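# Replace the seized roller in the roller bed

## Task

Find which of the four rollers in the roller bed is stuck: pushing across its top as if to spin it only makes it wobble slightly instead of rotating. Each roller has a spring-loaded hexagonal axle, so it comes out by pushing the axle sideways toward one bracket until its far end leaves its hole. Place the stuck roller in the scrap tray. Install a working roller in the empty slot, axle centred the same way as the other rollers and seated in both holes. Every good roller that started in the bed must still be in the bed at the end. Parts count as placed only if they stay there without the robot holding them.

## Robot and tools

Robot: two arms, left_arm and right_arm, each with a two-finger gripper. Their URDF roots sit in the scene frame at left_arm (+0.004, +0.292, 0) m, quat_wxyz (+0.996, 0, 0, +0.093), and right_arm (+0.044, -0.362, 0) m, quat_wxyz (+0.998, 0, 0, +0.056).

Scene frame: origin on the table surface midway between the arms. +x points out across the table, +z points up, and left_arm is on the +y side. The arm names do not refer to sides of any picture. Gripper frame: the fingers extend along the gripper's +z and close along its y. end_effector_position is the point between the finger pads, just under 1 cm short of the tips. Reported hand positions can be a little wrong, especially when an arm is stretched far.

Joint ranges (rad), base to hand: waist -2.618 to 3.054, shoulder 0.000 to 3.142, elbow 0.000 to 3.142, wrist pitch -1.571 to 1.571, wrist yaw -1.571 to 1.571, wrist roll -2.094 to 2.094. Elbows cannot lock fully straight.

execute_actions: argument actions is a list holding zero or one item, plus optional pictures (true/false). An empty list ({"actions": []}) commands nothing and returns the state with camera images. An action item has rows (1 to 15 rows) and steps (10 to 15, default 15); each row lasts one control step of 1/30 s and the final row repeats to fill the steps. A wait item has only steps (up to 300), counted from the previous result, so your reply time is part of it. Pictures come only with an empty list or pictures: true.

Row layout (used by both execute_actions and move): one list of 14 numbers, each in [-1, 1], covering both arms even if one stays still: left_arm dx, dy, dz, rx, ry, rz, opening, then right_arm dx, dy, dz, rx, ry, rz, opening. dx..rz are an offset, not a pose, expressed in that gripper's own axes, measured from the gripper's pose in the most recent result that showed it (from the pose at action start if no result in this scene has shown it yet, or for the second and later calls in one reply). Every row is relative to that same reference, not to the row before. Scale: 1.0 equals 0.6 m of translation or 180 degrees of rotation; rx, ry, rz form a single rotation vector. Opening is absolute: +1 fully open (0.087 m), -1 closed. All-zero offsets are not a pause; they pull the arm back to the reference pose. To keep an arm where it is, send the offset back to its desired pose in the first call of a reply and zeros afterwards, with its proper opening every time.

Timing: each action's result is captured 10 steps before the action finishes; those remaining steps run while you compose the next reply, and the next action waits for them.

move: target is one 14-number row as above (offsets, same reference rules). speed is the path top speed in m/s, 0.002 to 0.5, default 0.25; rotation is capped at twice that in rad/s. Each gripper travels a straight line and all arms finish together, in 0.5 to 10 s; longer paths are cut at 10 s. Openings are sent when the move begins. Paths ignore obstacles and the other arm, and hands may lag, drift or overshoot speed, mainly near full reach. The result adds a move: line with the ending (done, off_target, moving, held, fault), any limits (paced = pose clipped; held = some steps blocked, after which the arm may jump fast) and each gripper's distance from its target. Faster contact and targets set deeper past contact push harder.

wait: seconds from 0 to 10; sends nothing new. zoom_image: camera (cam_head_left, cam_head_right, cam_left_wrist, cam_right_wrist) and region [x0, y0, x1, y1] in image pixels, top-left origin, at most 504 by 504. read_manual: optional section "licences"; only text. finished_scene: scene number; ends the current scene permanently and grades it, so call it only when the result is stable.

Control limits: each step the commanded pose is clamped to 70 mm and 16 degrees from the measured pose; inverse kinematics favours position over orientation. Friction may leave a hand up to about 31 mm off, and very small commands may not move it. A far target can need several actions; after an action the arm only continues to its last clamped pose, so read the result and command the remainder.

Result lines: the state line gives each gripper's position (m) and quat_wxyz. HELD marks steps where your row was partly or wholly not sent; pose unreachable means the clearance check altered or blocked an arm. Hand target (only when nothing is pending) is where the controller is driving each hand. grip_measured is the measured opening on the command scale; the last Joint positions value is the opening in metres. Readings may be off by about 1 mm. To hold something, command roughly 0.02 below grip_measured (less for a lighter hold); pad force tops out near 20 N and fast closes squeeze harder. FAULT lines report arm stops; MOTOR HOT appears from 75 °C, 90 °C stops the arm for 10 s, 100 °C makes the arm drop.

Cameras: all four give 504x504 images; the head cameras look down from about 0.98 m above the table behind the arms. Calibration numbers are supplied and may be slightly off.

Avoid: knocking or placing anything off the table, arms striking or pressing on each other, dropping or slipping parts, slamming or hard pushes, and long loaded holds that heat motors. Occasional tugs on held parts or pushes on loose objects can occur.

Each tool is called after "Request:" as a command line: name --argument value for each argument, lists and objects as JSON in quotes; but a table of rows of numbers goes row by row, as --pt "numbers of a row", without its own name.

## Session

Request:
execute_actions --actions '[]'

Scene clock: 0.00 s of 7600.00 s.
left_arm: end_effector_position=(+0.0035, +0.5848, +0.1251) grip_measured=+0.997 end_effector_quat_wxyz=(-0.287, +0.864, -0.377, -0.172) | right_arm: end_effector_position=(+0.3411, -0.7117, +0.1094) grip_measured=+0.986 end_effector_quat_wxyz=(+0.387, -0.119, +0.746, -0.529)
Joint positions: left_arm=[ 1.453  1.132  0.842 -0.599 -0.038 -0.667  0.087] | right_arm=[-0.902  1.766  0.549  1.075 -0.008 -1.099  0.087]
Joint velocities: left_arm=[ 0.007 -0.007  0.007  0.022 -0.037 -0.037 -0.001] | right_arm=[ 0.002 -0.007 -0.012 -0.066  0.022 -0.081 -0.001]
Hand target (left_arm): +0.004, +0.585, +0.125; -0.287, +0.864, -0.377, -0.172
Hand target (right_arm): +0.341, -0.712, +0.109; +0.387, -0.119, +0.746, -0.529
camera_calibration (this result's frames):
cam_left_wrist: T_world_to_cam=[[0.743832, 0.559927, 0.36496, -0.376218], [0.491798, -0.828296, 0.268441, 0.46408], [0.452602, -0.0201889, -0.891484, 0.262793], [0, 0, 0, 1]] pos_world=[-0.0673315, 0.600356, 0.247002]
cam_right_wrist: T_world_to_cam=[[-0.228089, -0.396968, 0.88904, -0.303296], [-0.970617, 0.164607, -0.175519, 0.486336], [-0.0766667, -0.902951, -0.422849, -0.42339], [0, 0, 0, 1]] pos_world=[0.370407, -0.582753, 0.175973]

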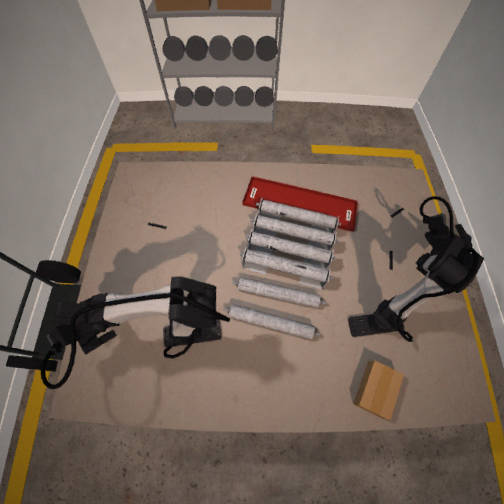

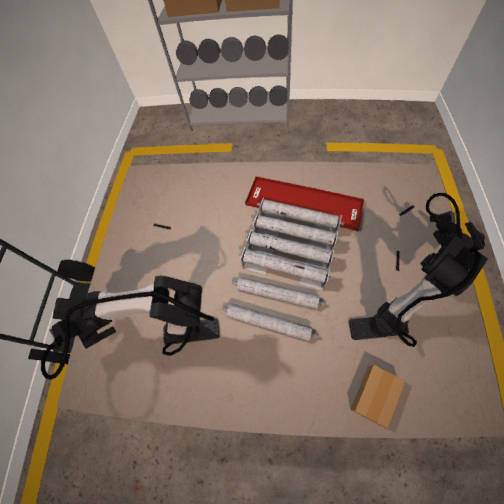

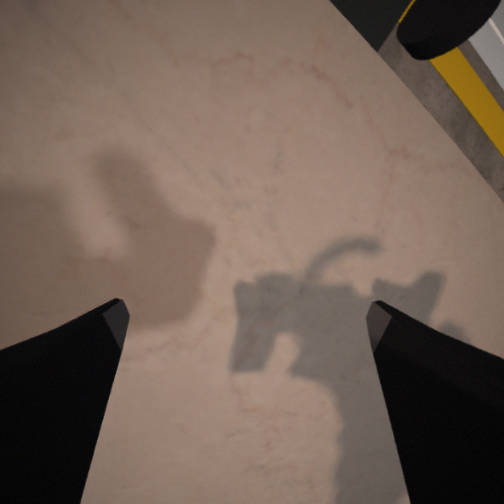

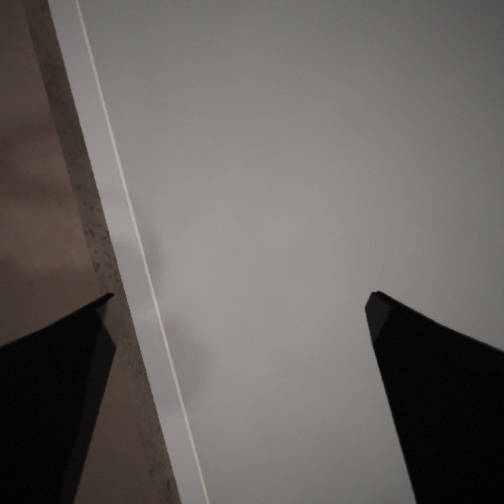

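Request:
zoom_image --camera "cam_head_left" --region '[210,170,378,350]'

Region (210, 170, 378, 350) of cam_head_left's 504x504 image, scaled by 2.800, with more detail than that image has; it fills the left 470 columns of this view, and the rest is white.

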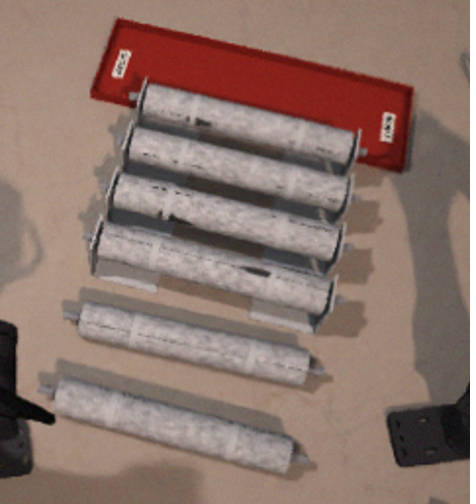

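Request:
move --target '[0.702,-0.054,-0.535,0.046,0.263,0.274,0.5, -0.688,0.348,-0.445,-0.393,-0.045,-0.249,-1]' --speed 0.25

Scene clock: 7.40 s of 7600.00 s.
left_arm: end_effector_position=(+0.3231, +0.1689, +0.1733) grip_measured=+0.500 end_effector_quat_wxyz=(+0.087, -0.609, +0.781, -0.104) | right_arm: end_effector_position=(+0.4758, -0.2053, +0.1674) grip_measured=-1.000 end_effector_quat_wxyz=(+0.094, -0.611, +0.777, -0.116)
Joint positions: left_arm=[-0.437  1.58   1.486 -1.204 -0.01  -1.575  0.066] | right_arm=[ 0.378  2.28   2.42  -1.482  0.195 -0.864  0.   ]
Joint velocities: left_arm=[-0.002 -0.002  0.012  0.037  0.007  0.022 -0.001] | right_arm=[-0.002  0.007  0.007  0.007  0.037 -0.022  0.   ]
Hand target (left_arm): +0.328, +0.164, +0.177; +0.088, -0.604, +0.784, -0.112
Hand target (right_arm): +0.475, -0.202, +0.158; +0.082, -0.614, +0.778, -0.109
Off the commanded pose (left_arm): 0.008 m, 1 deg.
Off the commanded pose (right_arm): 0.020 m, 2 deg.
Kept back: nothing.
After step 90, 0.57 s passed at rest.
move: off_target (right_arm)
camera_calibration (this result's frames):
cam_left_wrist: T_world_to_cam=[[0.937774, -0.22881, 0.261199, -0.310105], [-0.346866, -0.582117, 0.735407, 0.0979052], [-0.0162205, -0.780247, -0.625261, 0.386481], [0, 0, 0, 1]] pos_world=[0.331038, 0.287588, 0.25065]
cam_right_wrist: T_world_to_cam=[[0.928889, -0.211004, 0.304371, -0.537565], [-0.369954, -0.566977, 0.735983, -0.0447096], [0.0172759, -0.79625, -0.604721, 0.0764145], [0, 0, 0, 1]] pos_world=[0.481477, -0.0779328, 0.242734]

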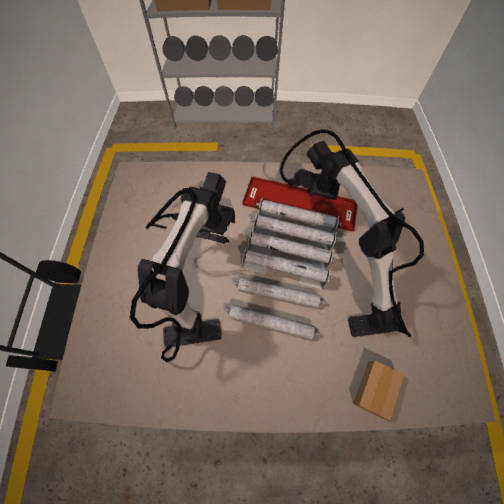

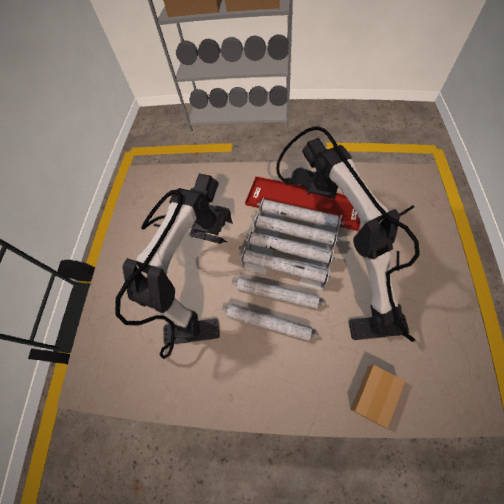

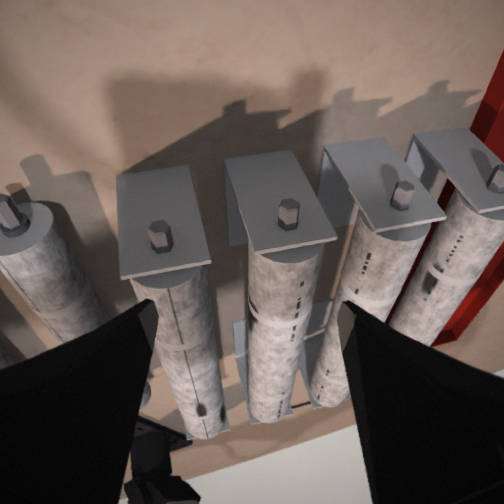

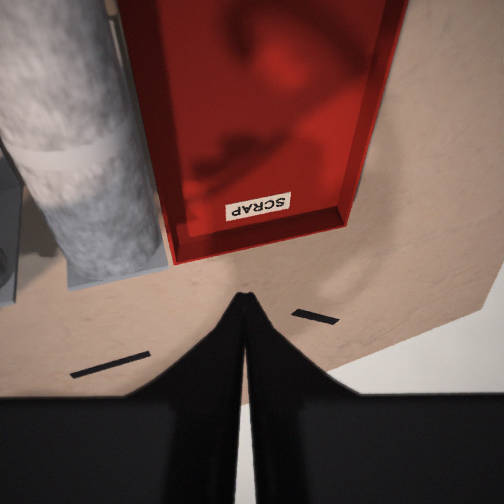

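Request:
move --target '[0,0,0,0,0,0,0.5, 0.008,0.095,0.084,0,0,0,-1]' --speed 0.08

Scene clock: 9.43 s of 7600.00 s.
left_arm: end_effector_position=(+0.3231, +0.1689, +0.1733) grip_measured=+0.500 end_effector_quat_wxyz=(+0.087, -0.609, +0.781, -0.104) | right_arm: end_effector_position=(+0.4435, -0.2068, +0.1069) grip_measured=-1.000 end_effector_quat_wxyz=(+0.093, -0.607, +0.779, -0.127)
Joint positions: left_arm=[-0.437  1.58   1.486 -1.204 -0.01  -1.575  0.066] | right_arm=[ 0.421  2.067  1.827 -1.108  0.228 -0.817  0.   ]
Joint velocities: left_arm=[ 0.002 -0.007  0.007 -0.051 -0.022 -0.007 -0.001] | right_arm=[-0.012 -0.007 -0.007 -0.007  0.022  0.081  0.   ]
Hand target (left_arm): +0.323, +0.169, +0.173; +0.087, -0.609, +0.781, -0.104
Hand target (right_arm): +0.437, -0.199, +0.102; +0.094, -0.611, +0.777, -0.116
Off the commanded pose (left_arm): 0.000 m, 0 deg.
Off the commanded pose (right_arm): 0.011 m, 1 deg.
Kept back: nothing.
move: off_target (right_arm)
camera_calibration (this result's frames):
cam_left_wrist: T_world_to_cam=[[0.937774, -0.22881, 0.261199, -0.310105], [-0.346866, -0.582117, 0.735407, 0.0979052], [-0.0162205, -0.780247, -0.625261, 0.386481], [0, 0, 0, 1]] pos_world=[0.331038, 0.287588, 0.25065]
cam_right_wrist: T_world_to_cam=[[0.922511, -0.21528, 0.320355, -0.489296], [-0.385602, -0.550305, 0.740591, -0.00313011], [0.016859, -0.806733, -0.590675, 0.0356653], [0, 0, 0, 1]] pos_world=[0.449573, -0.0782856, 0.180133]

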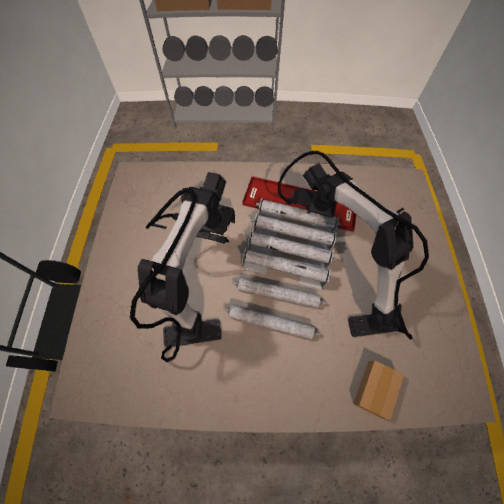

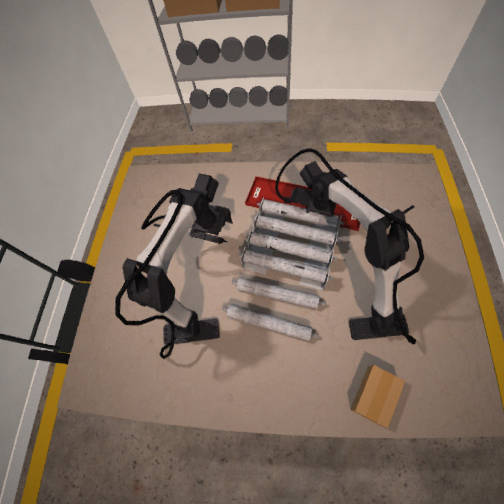

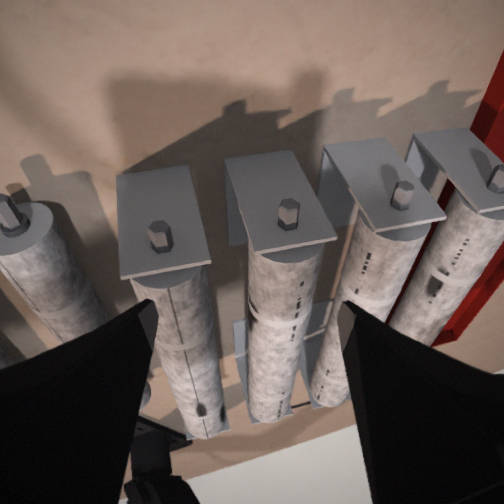

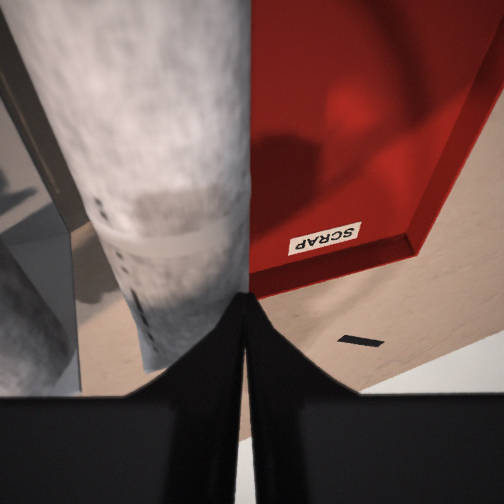

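Request:
move --target '[0,0,0,0,0,0,0.5, -0.035,0.424,-0.148,0,0,0,-1]' --speed 0.07

Scene clock: 14.00 s of 7600.00 s.
left_arm: end_effector_position=(+0.3231, +0.1689, +0.1733) grip_measured=+0.500 end_effector_quat_wxyz=(+0.087, -0.609, +0.781, -0.104) | right_arm: end_effector_position=(+0.1957, -0.1143, +0.1107) grip_measured=-1.000 end_effector_quat_wxyz=(+0.099, -0.607, +0.779, -0.124)
Joint positions: left_arm=[-0.437  1.58   1.486 -1.204 -0.01  -1.575  0.066] | right_arm=[ 1.113  1.745  1.418 -1.207  0.316 -0.103  0.   ]
Joint velocities: left_arm=[-0.027  0.002 -0.027  0.051 -0.066  0.081  0.   ] | right_arm=[-0.012 -0.007 -0.017  0.007 -0.022  0.095  0.   ]
Hand target (left_arm): +0.323, +0.169, +0.173; +0.087, -0.609, +0.781, -0.104
Hand target (right_arm): +0.192, -0.120, +0.112; +0.097, -0.608, +0.778, -0.129
Off the commanded pose (left_arm): 0.000 m, 0 deg.
Off the commanded pose (right_arm): 0.010 m, 1 deg.
Kept back: nothing.
move: done
camera_calibration (this result's frames):
cam_left_wrist: T_world_to_cam=[[0.937774, -0.22881, 0.261199, -0.310105], [-0.346866, -0.582117, 0.735407, 0.0979052], [-0.0162205, -0.780247, -0.625261, 0.386481], [0, 0, 0, 1]] pos_world=[0.331038, 0.287588, 0.25065]
cam_right_wrist: T_world_to_cam=[[0.921115, -0.218586, 0.322129, -0.242268], [-0.388746, -0.560233, 0.731448, -0.0501118], [0.0205826, -0.798974, -0.601014, 0.11801], [0, 0, 0, 1]] pos_world=[0.201247, 0.0132564, 0.185622]

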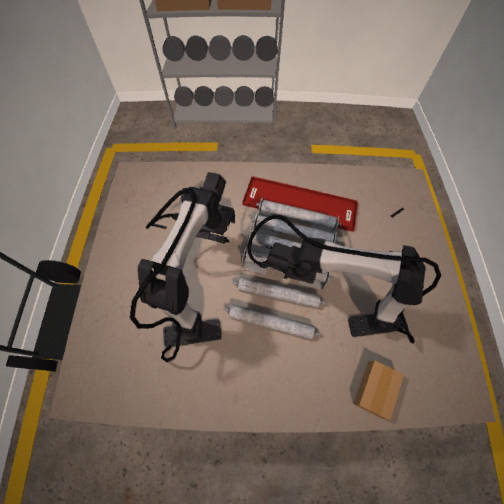

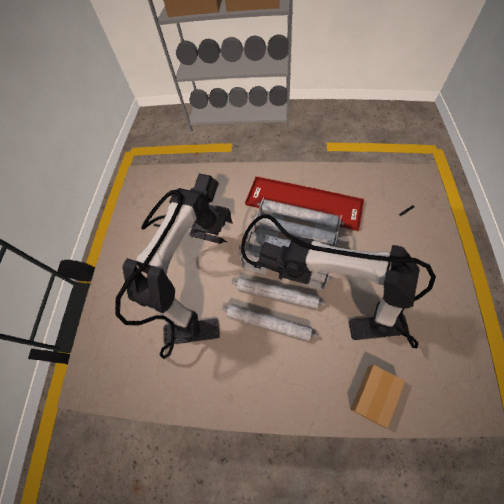

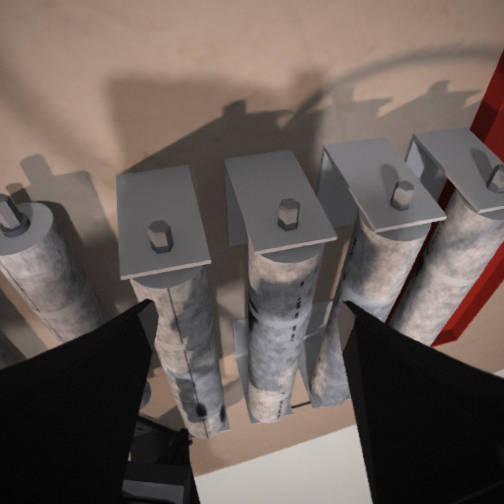

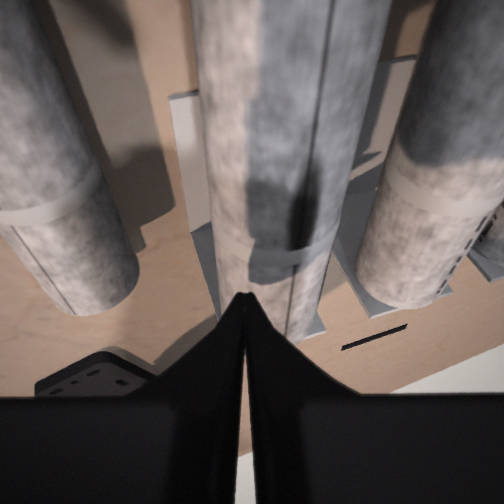

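Request:
move --target '[0,0,0,0,0,0,0.5, 0,-0.06,0.038,0,0,0,-1]' --speed 0.05

Scene clock: 15.50 s of 7600.00 s.
left_arm: end_effector_position=(+0.3231, +0.1689, +0.1733) grip_measured=+0.500 end_effector_quat_wxyz=(+0.087, -0.609, +0.781, -0.104) | right_arm: end_effector_position=(+0.2348, -0.1199, +0.1107) grip_measured=-1.000 end_effector_quat_wxyz=(+0.114, -0.605, +0.779, -0.120)
Joint positions: left_arm=[-0.437  1.58   1.486 -1.204 -0.01  -1.575  0.066] | right_arm=[ 0.999  1.745  1.418 -1.139  0.316 -0.225  0.   ]
Joint velocities: left_arm=[ 0.002 -0.012  0.002 -0.022 -0.022 -0.051  0.   ] | right_arm=[-0.002 -0.012 -0.032 -0.037  0.037 -0.007  0.   ]
Hand target (left_arm): +0.323, +0.169, +0.173; +0.087, -0.609, +0.781, -0.104
Hand target (right_arm): +0.235, -0.125, +0.100; +0.098, -0.607, +0.779, -0.124
Off the commanded pose (left_arm): 0.000 m, 0 deg.
Off the commanded pose (right_arm): 0.011 m, 2 deg.
Kept back: nothing.
move: off_target (right_arm)
camera_calibration (this result's frames):
cam_left_wrist: T_world_to_cam=[[0.937774, -0.22881, 0.261199, -0.310105], [-0.346866, -0.582117, 0.735407, 0.0979052], [-0.0162205, -0.780247, -0.625261, 0.386481], [0, 0, 0, 1]] pos_world=[0.331038, 0.287588, 0.25065]
cam_right_wrist: T_world_to_cam=[[0.915271, -0.225133, 0.334058, -0.280271], [-0.401444, -0.578699, 0.709894, -0.0348222], [0.033499, -0.783851, -0.620045, 0.113601], [0, 0, 0, 1]] pos_world=[0.238739, 0.00579657, 0.188785]

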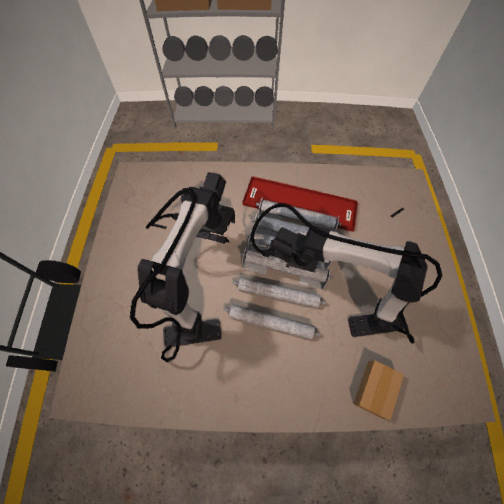

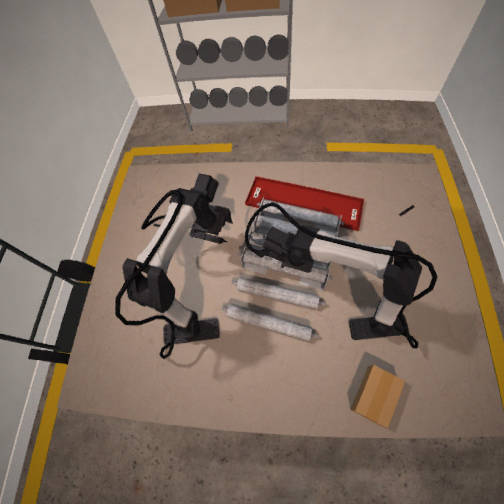

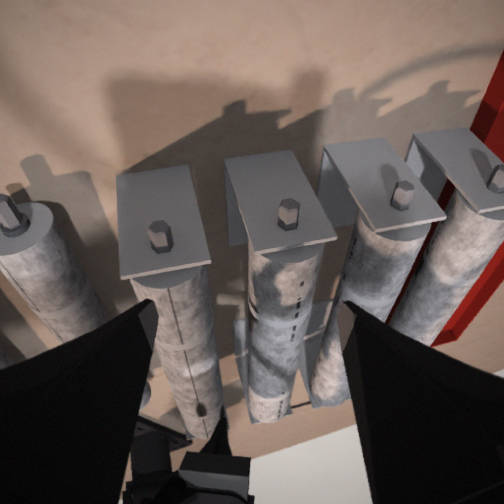

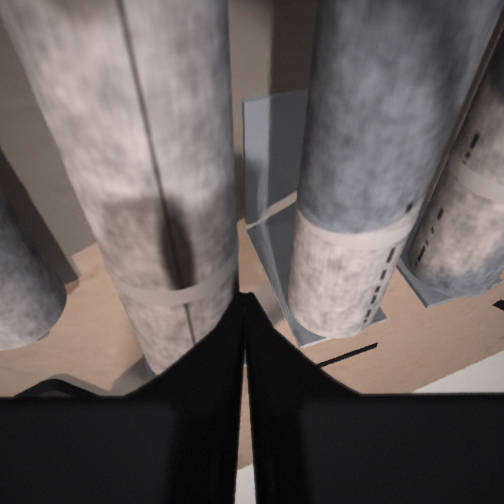

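Request:
move --target '[0,0,0,0,0,0,0.5, 0,0.012,0.03,0,0,0,-1]' --speed 0.05

Request:
move --target '[0,0,0,0,0,0,0.5, 0,0.06,-0.015,0,0,0,-1]' --speed 0.05

Scene clock: 16.53 s of 7600.00 s.
left_arm: end_effector_position=(+0.3231, +0.1689, +0.1733) grip_measured=+0.500 end_effector_quat_wxyz=(+0.087, -0.609, +0.781, -0.104) | right_arm: end_effector_position=(+0.2367, -0.1185, +0.1011) grip_measured=-1.000 end_effector_quat_wxyz=(+0.121, -0.604, +0.778, -0.120)
Joint positions: left_arm=[-0.437  1.58   1.486 -1.204 -0.01  -1.575  0.066] | right_arm=[ 0.999  1.745  1.379 -1.086  0.322 -0.227  0.   ]
Joint velocities: left_arm=[-0.002 -0.012  0.007 -0.037  0.007 -0.037 -0.   ] | right_arm=[-0.027 -0.007  0.002 -0.022  0.037  0.007  0.   ]
Hand target (left_arm): +0.323, +0.169, +0.173; +0.087, -0.609, +0.781, -0.104
Hand target (right_arm): +0.234, -0.119, +0.092; +0.114, -0.605, +0.779, -0.120
Off the commanded pose (left_arm): 0.000 m, 0 deg.
Off the commanded pose (right_arm): 0.010 m, 1 deg.
Kept back: nothing.
move: done
camera_calibration (this result's frames):
cam_left_wrist: T_world_to_cam=[[0.937774, -0.22881, 0.261199, -0.310105], [-0.346866, -0.582117, 0.735407, 0.0979052], [-0.0162205, -0.780247, -0.625261, 0.386481], [0, 0, 0, 1]] pos_world=[0.331038, 0.287588, 0.25065]
cam_right_wrist: T_world_to_cam=[[0.911713, -0.227036, 0.342393, -0.278702], [-0.408735, -0.58526, 0.70029, -0.024473], [0.0413982, -0.778412, -0.626387, 0.108109], [0, 0, 0, 1]] pos_world=[0.239618, 0.00655495, 0.180282]

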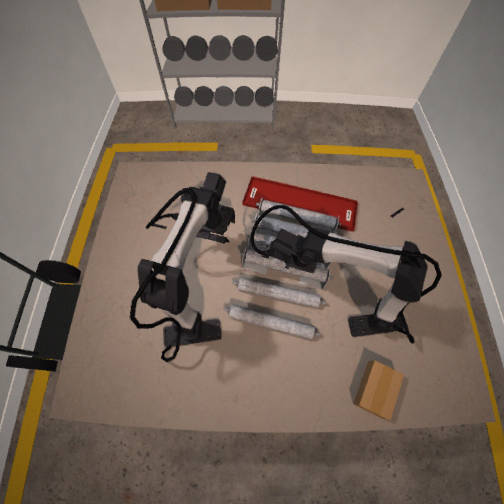

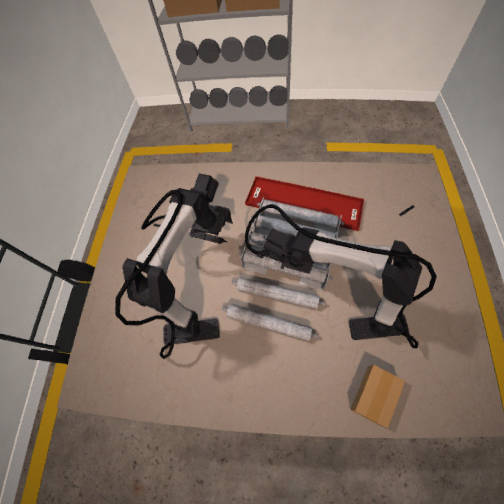

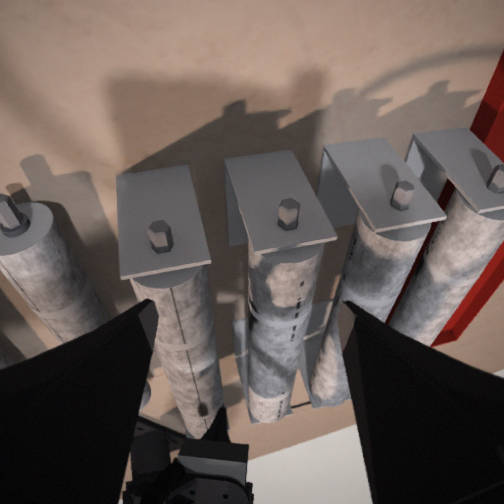

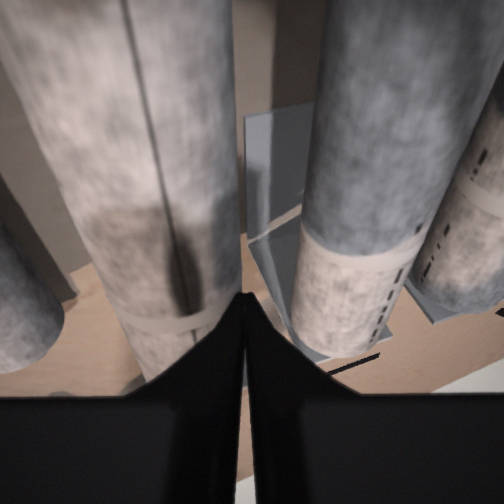

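Scene clock: 18.13 s of 7600.00 s.
left_arm: end_effector_position=(+0.3231, +0.1689, +0.1733) grip_measured=+0.500 end_effector_quat_wxyz=(+0.087, -0.609, +0.781, -0.104) | right_arm: end_effector_position=(+0.2075, -0.1104, +0.1057) grip_measured=-1.000 end_effector_quat_wxyz=(+0.129, -0.603, +0.777, -0.129)
Joint positions: left_arm=[-0.437  1.58   1.486 -1.204 -0.01  -1.575  0.066] | right_arm=[ 1.105  1.734  1.379 -1.13   0.357 -0.118  0.   ]
Joint velocities: left_arm=[-0.012  0.022 -0.022  0.007  0.007  0.022 -0.001] | right_arm=[ 0.027  0.002 -0.007 -0.066 -0.051  0.022  0.   ]
Hand target (left_arm): +0.323, +0.169, +0.173; +0.087, -0.609, +0.781, -0.104
Hand target (right_arm): +0.202, -0.109, +0.098; +0.122, -0.604, +0.778, -0.120
Off the commanded pose (left_arm): 0.000 m, 0 deg.
Off the commanded pose (right_arm): 0.011 m, 1 deg.
Kept back: nothing.
move: off_target (right_arm)
camera_calibration (this result's frames):
cam_left_wrist: T_world_to_cam=[[0.937774, -0.22881, 0.261199, -0.310105], [-0.346866, -0.582117, 0.735407, 0.0979052], [-0.0162205, -0.780247, -0.625261, 0.386481], [0, 0, 0, 1]] pos_world=[0.331038, 0.287588, 0.25065]
cam_right_wrist: T_world_to_cam=[[0.903072, -0.225899, 0.365282, -0.252295], [-0.425829, -0.581745, 0.692995, -0.0303193], [0.0559544, -0.781372, -0.621552, 0.114645], [0, 0, 0, 1]] pos_world=[0.208515, 0.0149489, 0.184428]

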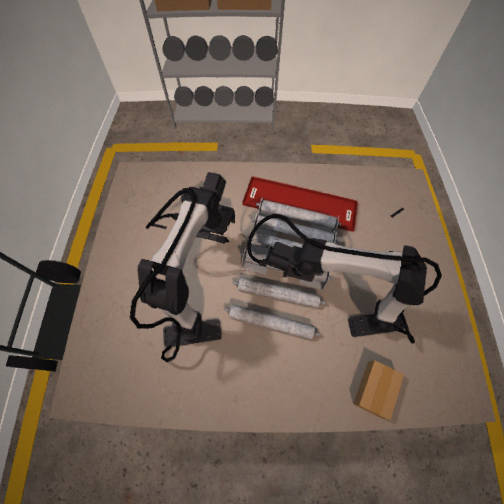

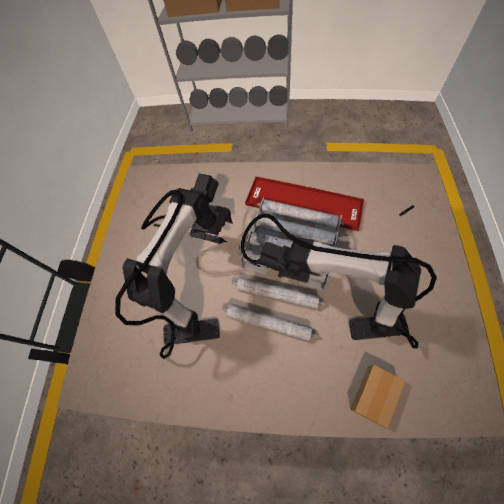

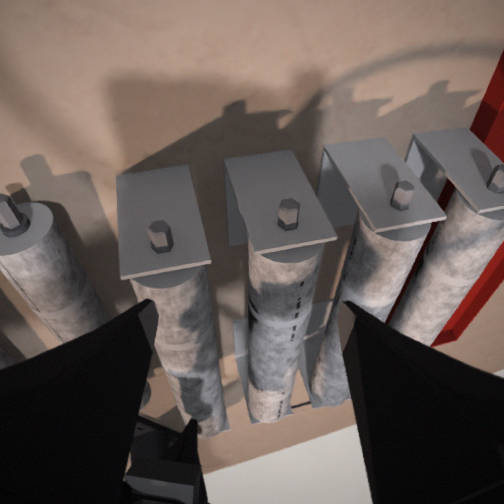

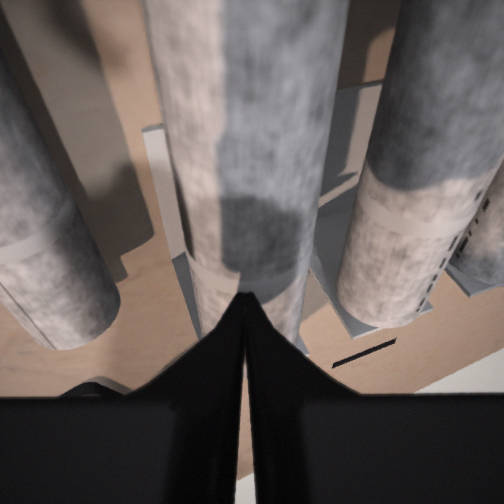

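Request:
move --target '[0,0,0,0,0,0,0.5, 0,-0.175,0.03,0,0,0,-1]' --speed 0.1

Request:
move --target '[0,0,0,0,0,0,0.5, 0,0.017,0.042,0,0,0,-1]' --speed 0.05

Request:
move --target '[0,0,0,0,0,0,0.5, 0,0.06,-0.017,0,0,0,-1]' --speed 0.05

Scene clock: 20.37 s of 7600.00 s.
left_arm: end_effector_position=(+0.3231, +0.1689, +0.1733) grip_measured=+0.500 end_effector_quat_wxyz=(+0.087, -0.609, +0.781, -0.104) | right_arm: end_effector_position=(+0.3028, -0.1402, +0.1301) grip_measured=-1.000 end_effector_quat_wxyz=(+0.133, -0.602, +0.777, -0.130)
Joint positions: left_arm=[-0.437  1.58   1.486 -1.204 -0.01  -1.575  0.066] | right_arm=[ 0.809  1.769  1.511 -1.116  0.321 -0.428  0.   ]
Joint velocities: left_arm=[-0.002 -0.007  0.017 -0.022 -0.051 -0.022 -0.   ] | right_arm=[-0.017  0.017 -0.022 -0.066 -0.022  0.007  0.   ]
Hand target (left_arm): +0.323, +0.169, +0.173; +0.087, -0.609, +0.781, -0.104
Hand target (right_arm): +0.307, -0.138, +0.125; +0.127, -0.603, +0.777, -0.128
Off the commanded pose (left_arm): 0.000 m, 0 deg.
Off the commanded pose (right_arm): 0.008 m, 1 deg.
Kept back: nothing.
move: done
camera_calibration (this result's frames):
cam_left_wrist: T_world_to_cam=[[0.937774, -0.22881, 0.261199, -0.310105], [-0.346866, -0.582117, 0.735407, 0.0979052], [-0.0162205, -0.780247, -0.625261, 0.386481], [0, 0, 0, 1]] pos_world=[0.331038, 0.287588, 0.25065]
cam_right_wrist: T_world_to_cam=[[0.899591, -0.22767, 0.372696, -0.354142], [-0.432473, -0.583291, 0.68756, -0.0213761], [0.0608531, -0.779704, -0.623185, 0.100142], [0, 0, 0, 1]] pos_world=[0.303244, -0.0150148, 0.209091]

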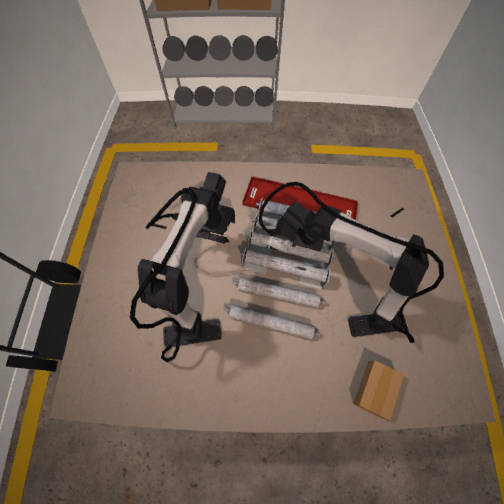

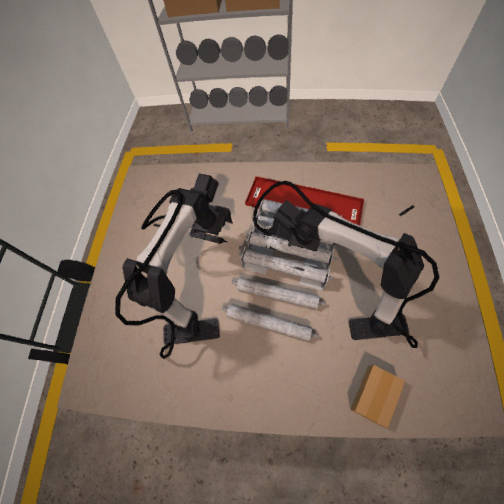

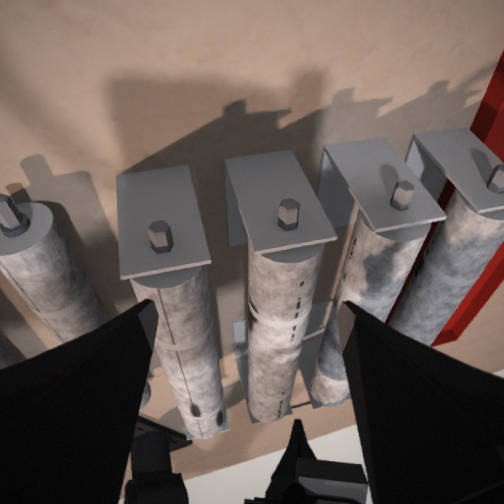

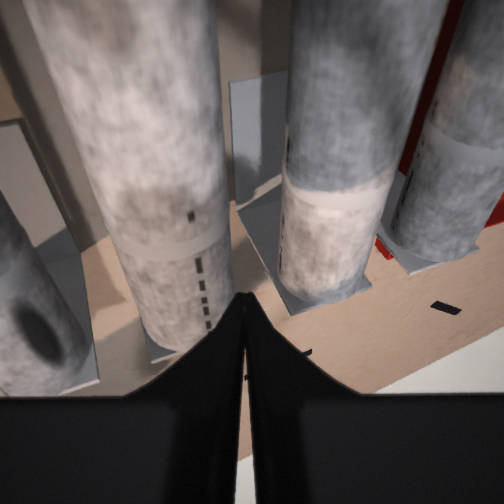

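Scene clock: 21.37 s of 7600.00 s.
left_arm: end_effector_position=(+0.3231, +0.1689, +0.1733) grip_measured=+0.500 end_effector_quat_wxyz=(+0.087, -0.609, +0.781, -0.104) | right_arm: end_effector_position=(+0.3056, -0.1363, +0.1126) grip_measured=-1.000 end_effector_quat_wxyz=(+0.144, -0.600, +0.777, -0.127)
Joint positions: left_arm=[-0.437  1.58   1.486 -1.204 -0.01  -1.575  0.066] | right_arm=[ 0.809  1.769  1.441 -1.022  0.321 -0.428  0.   ]
Joint velocities: left_arm=[-0.007  0.022  0.002 -0.022  0.007 -0.022  0.   ] | right_arm=[ 0.022 -0.012  0.007 -0.037 -0.007  0.007  0.   ]
Hand target (left_arm): +0.323, +0.169, +0.173; +0.087, -0.609, +0.781, -0.104
Hand target (right_arm): +0.303, -0.138, +0.103; +0.133, -0.602, +0.777, -0.130
Off the commanded pose (left_arm): 0.000 m, 0 deg.
Off the commanded pose (right_arm): 0.010 m, 1 deg.
Kept back: nothing.
move: done
camera_calibration (this result's frames):
cam_left_wrist: T_world_to_cam=[[0.937774, -0.22881, 0.261199, -0.310105], [-0.346866, -0.582117, 0.735407, 0.0979052], [-0.0162205, -0.780247, -0.625261, 0.386481], [0, 0, 0, 1]] pos_world=[0.331038, 0.287588, 0.25065]
cam_right_wrist: T_world_to_cam=[[0.894252, -0.234903, 0.380965, -0.349617], [-0.442076, -0.596481, 0.66991, -0.00279027], [0.0698744, -0.767484, -0.637249, 0.0926146], [0, 0, 0, 1]] pos_world=[0.304941, -0.0127102, 0.19408]

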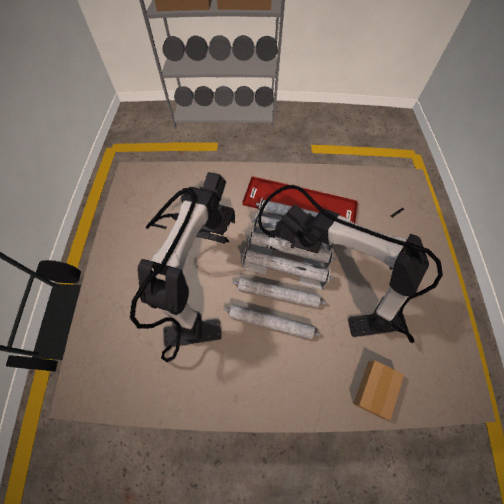

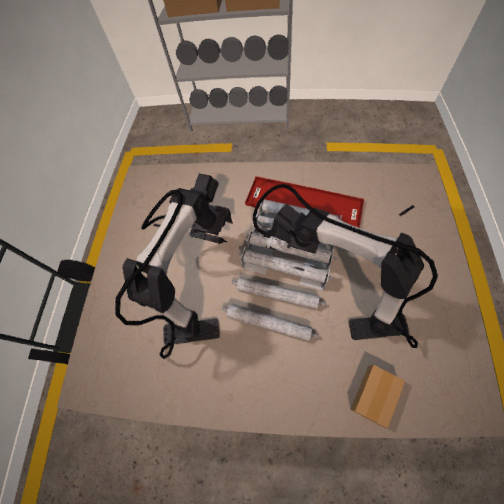

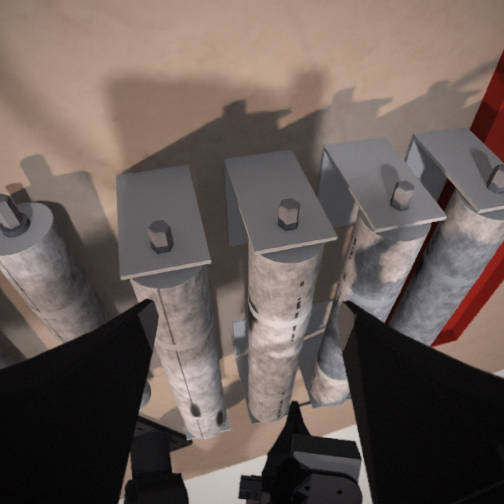

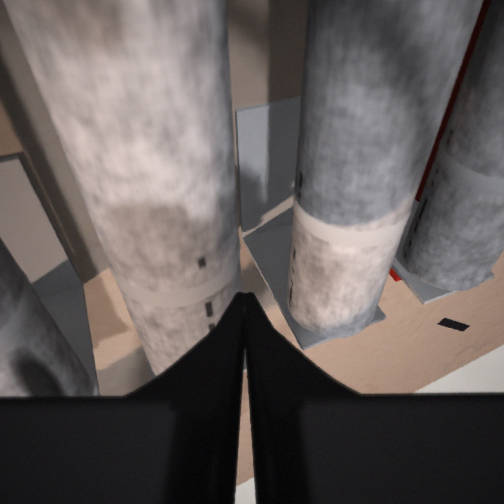

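Scene clock: 22.43 s of 7600.00 s.
left_arm: end_effector_position=(+0.3231, +0.1689, +0.1733) grip_measured=+0.500 end_effector_quat_wxyz=(+0.087, -0.609, +0.781, -0.104) | right_arm: end_effector_position=(+0.2767, -0.1214, +0.1091) grip_measured=-1.000 end_effector_quat_wxyz=(+0.150, -0.598, +0.778, -0.123)
Joint positions: left_arm=[-0.437  1.58   1.486 -1.204 -0.01  -1.575  0.066] | right_arm=[ 0.903  1.751  1.408 -1.025  0.336 -0.33   0.   ]
Joint velocities: left_arm=[-0.032  0.027  0.002  0.007  0.037 -0.022 -0.   ] | right_arm=[ 0.002 -0.022 -0.002  0.022  0.066  0.051  0.   ]
Hand target (left_arm): +0.323, +0.169, +0.173; +0.087, -0.609, +0.781, -0.104
Hand target (right_arm): +0.271, -0.127, +0.109; +0.145, -0.599, +0.777, -0.128
Off the commanded pose (left_arm): 0.000 m, 0 deg.
Off the commanded pose (right_arm): 0.009 m, 1 deg.
Kept back: nothing.
move: done
camera_calibration (this result's frames):
cam_left_wrist: T_world_to_cam=[[0.937774, -0.22881, 0.261199, -0.310105], [-0.346866, -0.582117, 0.735407, 0.0979052], [-0.0162205, -0.780247, -0.625261, 0.386481], [0, 0, 0, 1]] pos_world=[0.331038, 0.287588, 0.25065]
cam_right_wrist: T_world_to_cam=[[0.892785, -0.240632, 0.38083, -0.319216], [-0.44471, -0.605693, 0.659825, -0.00358443], [0.071891, -0.758441, -0.647764, 0.10551], [0, 0, 0, 1]] pos_world=[0.275812, 0.00103832, 0.192277]

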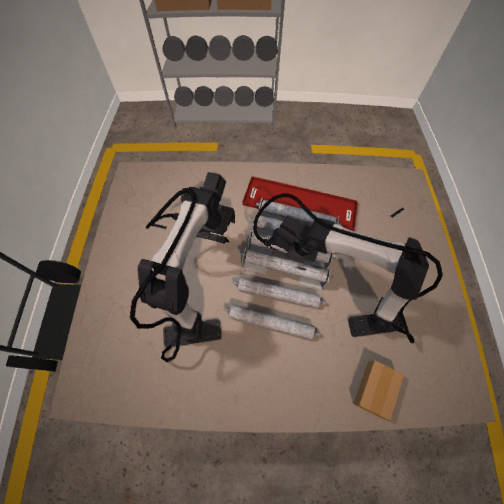

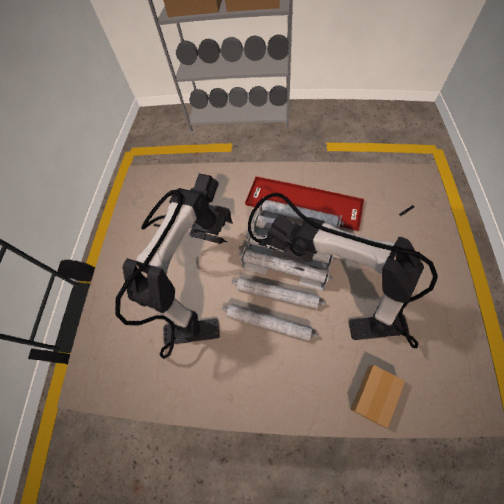

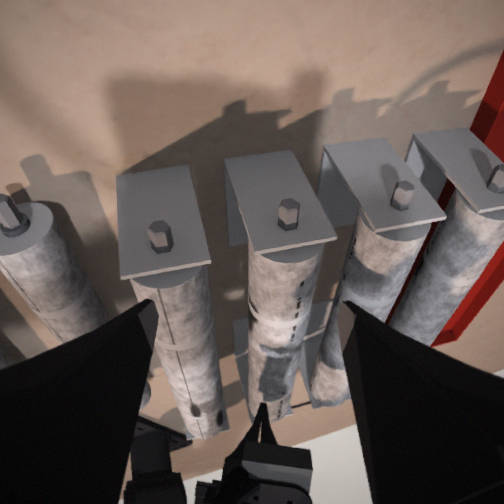

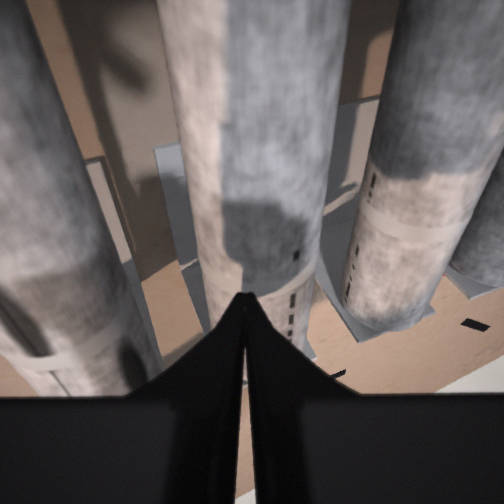

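Inconclusive contact; push back with more downward press.

Request:
move --target '[0,0,0,0,0,0,0.5, 0,-0.04,0.045,0,0,0,-1]' --speed 0.04

Scene clock: 23.83 s of 7600.00 s.
left_arm: end_effector_position=(+0.3231, +0.1689, +0.1733) grip_measured=+0.500 end_effector_quat_wxyz=(+0.087, -0.609, +0.781, -0.104) | right_arm: end_effector_position=(+0.2945, -0.1254, +0.1089) grip_measured=-1.000 end_effector_quat_wxyz=(+0.156, -0.604, +0.773, -0.114)
Joint positions: left_arm=[-0.437  1.58   1.486 -1.204 -0.01  -1.575  0.066] | right_arm=[ 0.847  1.751  1.408 -0.987  0.309 -0.404  0.   ]
Joint velocities: left_arm=[-0.002 -0.007  0.002 -0.007  0.007 -0.037  0.   ] | right_arm=[-0.007 -0.012  0.007 -0.037 -0.007  0.007  0.   ]
Hand target (left_arm): +0.323, +0.169, +0.173; +0.087, -0.609, +0.781, -0.104
Hand target (right_arm): +0.307, -0.128, +0.093; +0.149, -0.598, +0.778, -0.123
Off the commanded pose (left_arm): 0.000 m, 0 deg.
Off the commanded pose (right_arm): 0.021 m, 1 deg.
Kept back: nothing.
move: off_target (right_arm)
camera_calibration (this result's frames):
cam_left_wrist: T_world_to_cam=[[0.937774, -0.22881, 0.261199, -0.310105], [-0.346866, -0.582117, 0.735407, 0.0979052], [-0.0162205, -0.780247, -0.625261, 0.386481], [0, 0, 0, 1]] pos_world=[0.331038, 0.287588, 0.25065]
cam_right_wrist: T_world_to_cam=[[0.897505, -0.231104, 0.375601, -0.335562], [-0.43273, -0.625717, 0.649017, -0.00282777], [0.0850298, -0.745029, -0.66159, 0.100454], [0, 0, 0, 1]] pos_world=[0.291404, -0.00447777, 0.194332]

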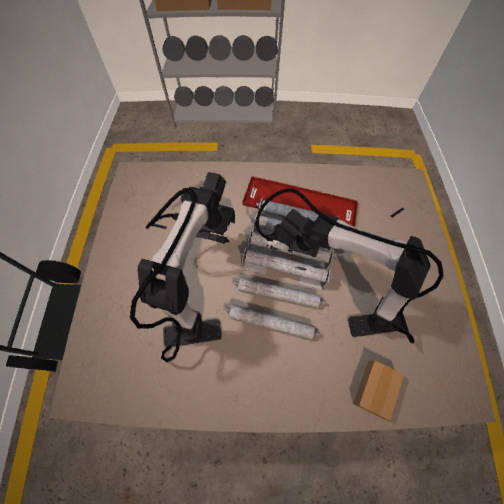

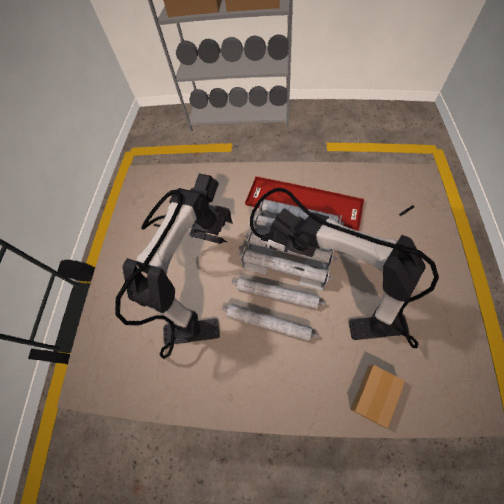

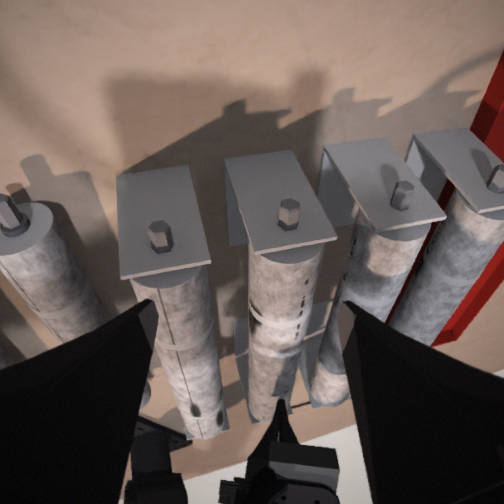

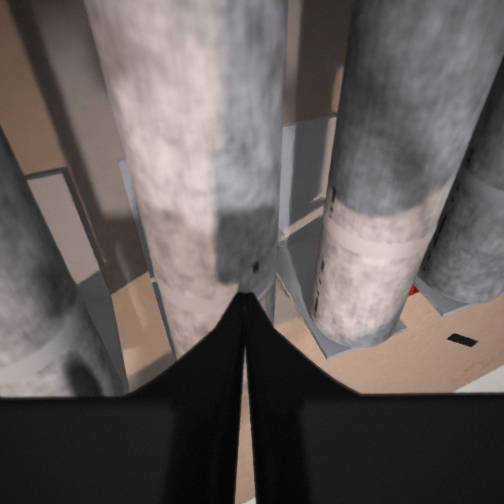

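Request:
move --target '[-0.021,-0.051,0.123,0.373,0.29,0.217,-0.3, 0.046,-0.018,-0.07,-0.116,-0.103,0.029,0.45]' --speed 0.25

Scene clock: 30.40 s of 7600.00 s.
left_arm: end_effector_position=(+0.3791, +0.1660, +0.1134) grip_measured=-0.300 end_effector_quat_wxyz=(+0.089, -0.090, +0.715, -0.688) | right_arm: end_effector_position=(+0.2857, -0.1477, +0.1486) grip_measured=+0.450 end_effector_quat_wxyz=(+0.181, -0.598, +0.769, +0.131)
Joint positions: left_arm=[-0.04   2.085  0.938  0.81   1.456 -1.231  0.031] | right_arm=[ 0.546  1.537  1.362 -1.023 -0.259 -0.614  0.063]
Joint velocities: left_arm=[-0.002  0.042 -0.105  0.374  0.051 -0.271  0.   ] | right_arm=[-0.012 -0.022 -0.012 -0.022  0.022 -0.022 -0.001]
Hand target (left_arm): +0.376, +0.167, +0.109; +0.083, -0.094, +0.712, -0.691
Hand target (right_arm): +0.281, -0.155, +0.146; +0.173, -0.596, +0.772, +0.133
Off the commanded pose (left_arm): 0.007 m, 2 deg.
Off the commanded pose (right_arm): 0.008 m, 1 deg.
Kept back: nothing.
move: done
camera_calibration (this result's frames):
cam_left_wrist: T_world_to_cam=[[0.0144735, -0.0434121, 0.998952, -0.112132], [-0.814069, 0.57959, 0.0369824, 0.223224], [-0.580588, -0.813751, -0.0269517, 0.49934], [0, 0, 0, 1]] pos_world=[0.473253, 0.272092, 0.117218]
cam_right_wrist: T_world_to_cam=[[0.970076, -0.241021, 0.0293371, -0.318445], [-0.230869, -0.878239, 0.418802, -0.107167], [-0.0751751, -0.413043, -0.907603, 0.242192], [0, 0, 0, 1]] pos_world=[0.302382, -0.0708346, 0.274038]

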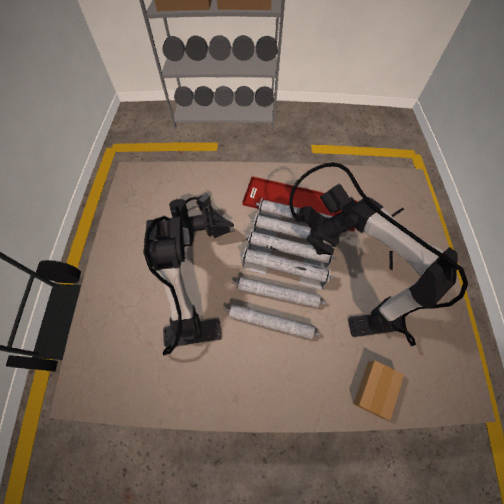

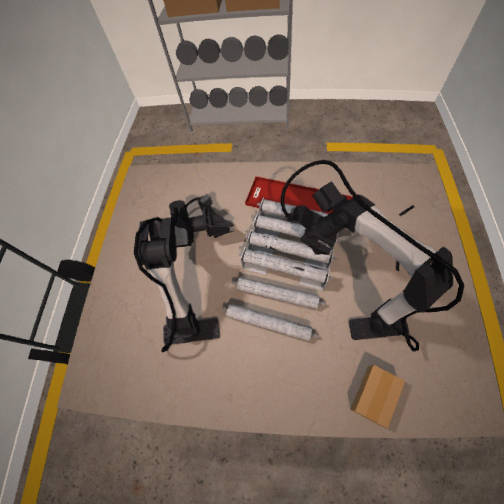

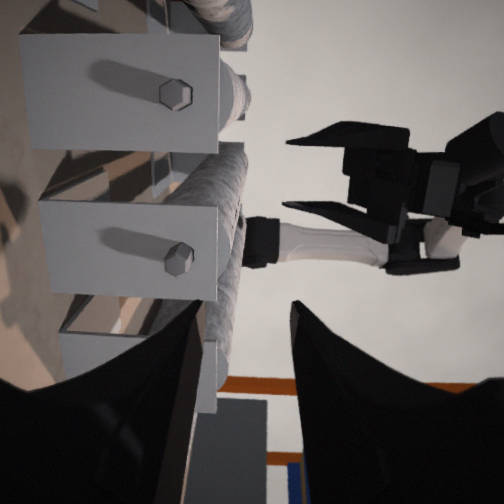

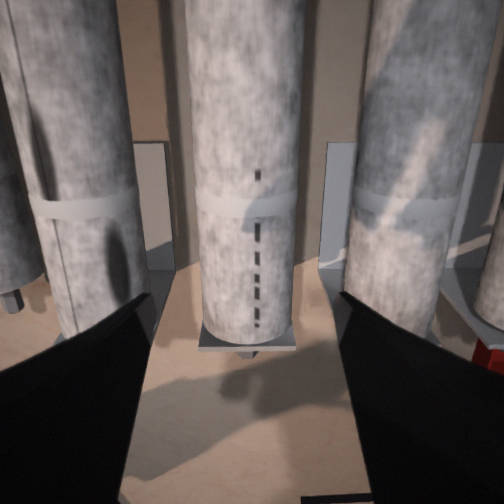

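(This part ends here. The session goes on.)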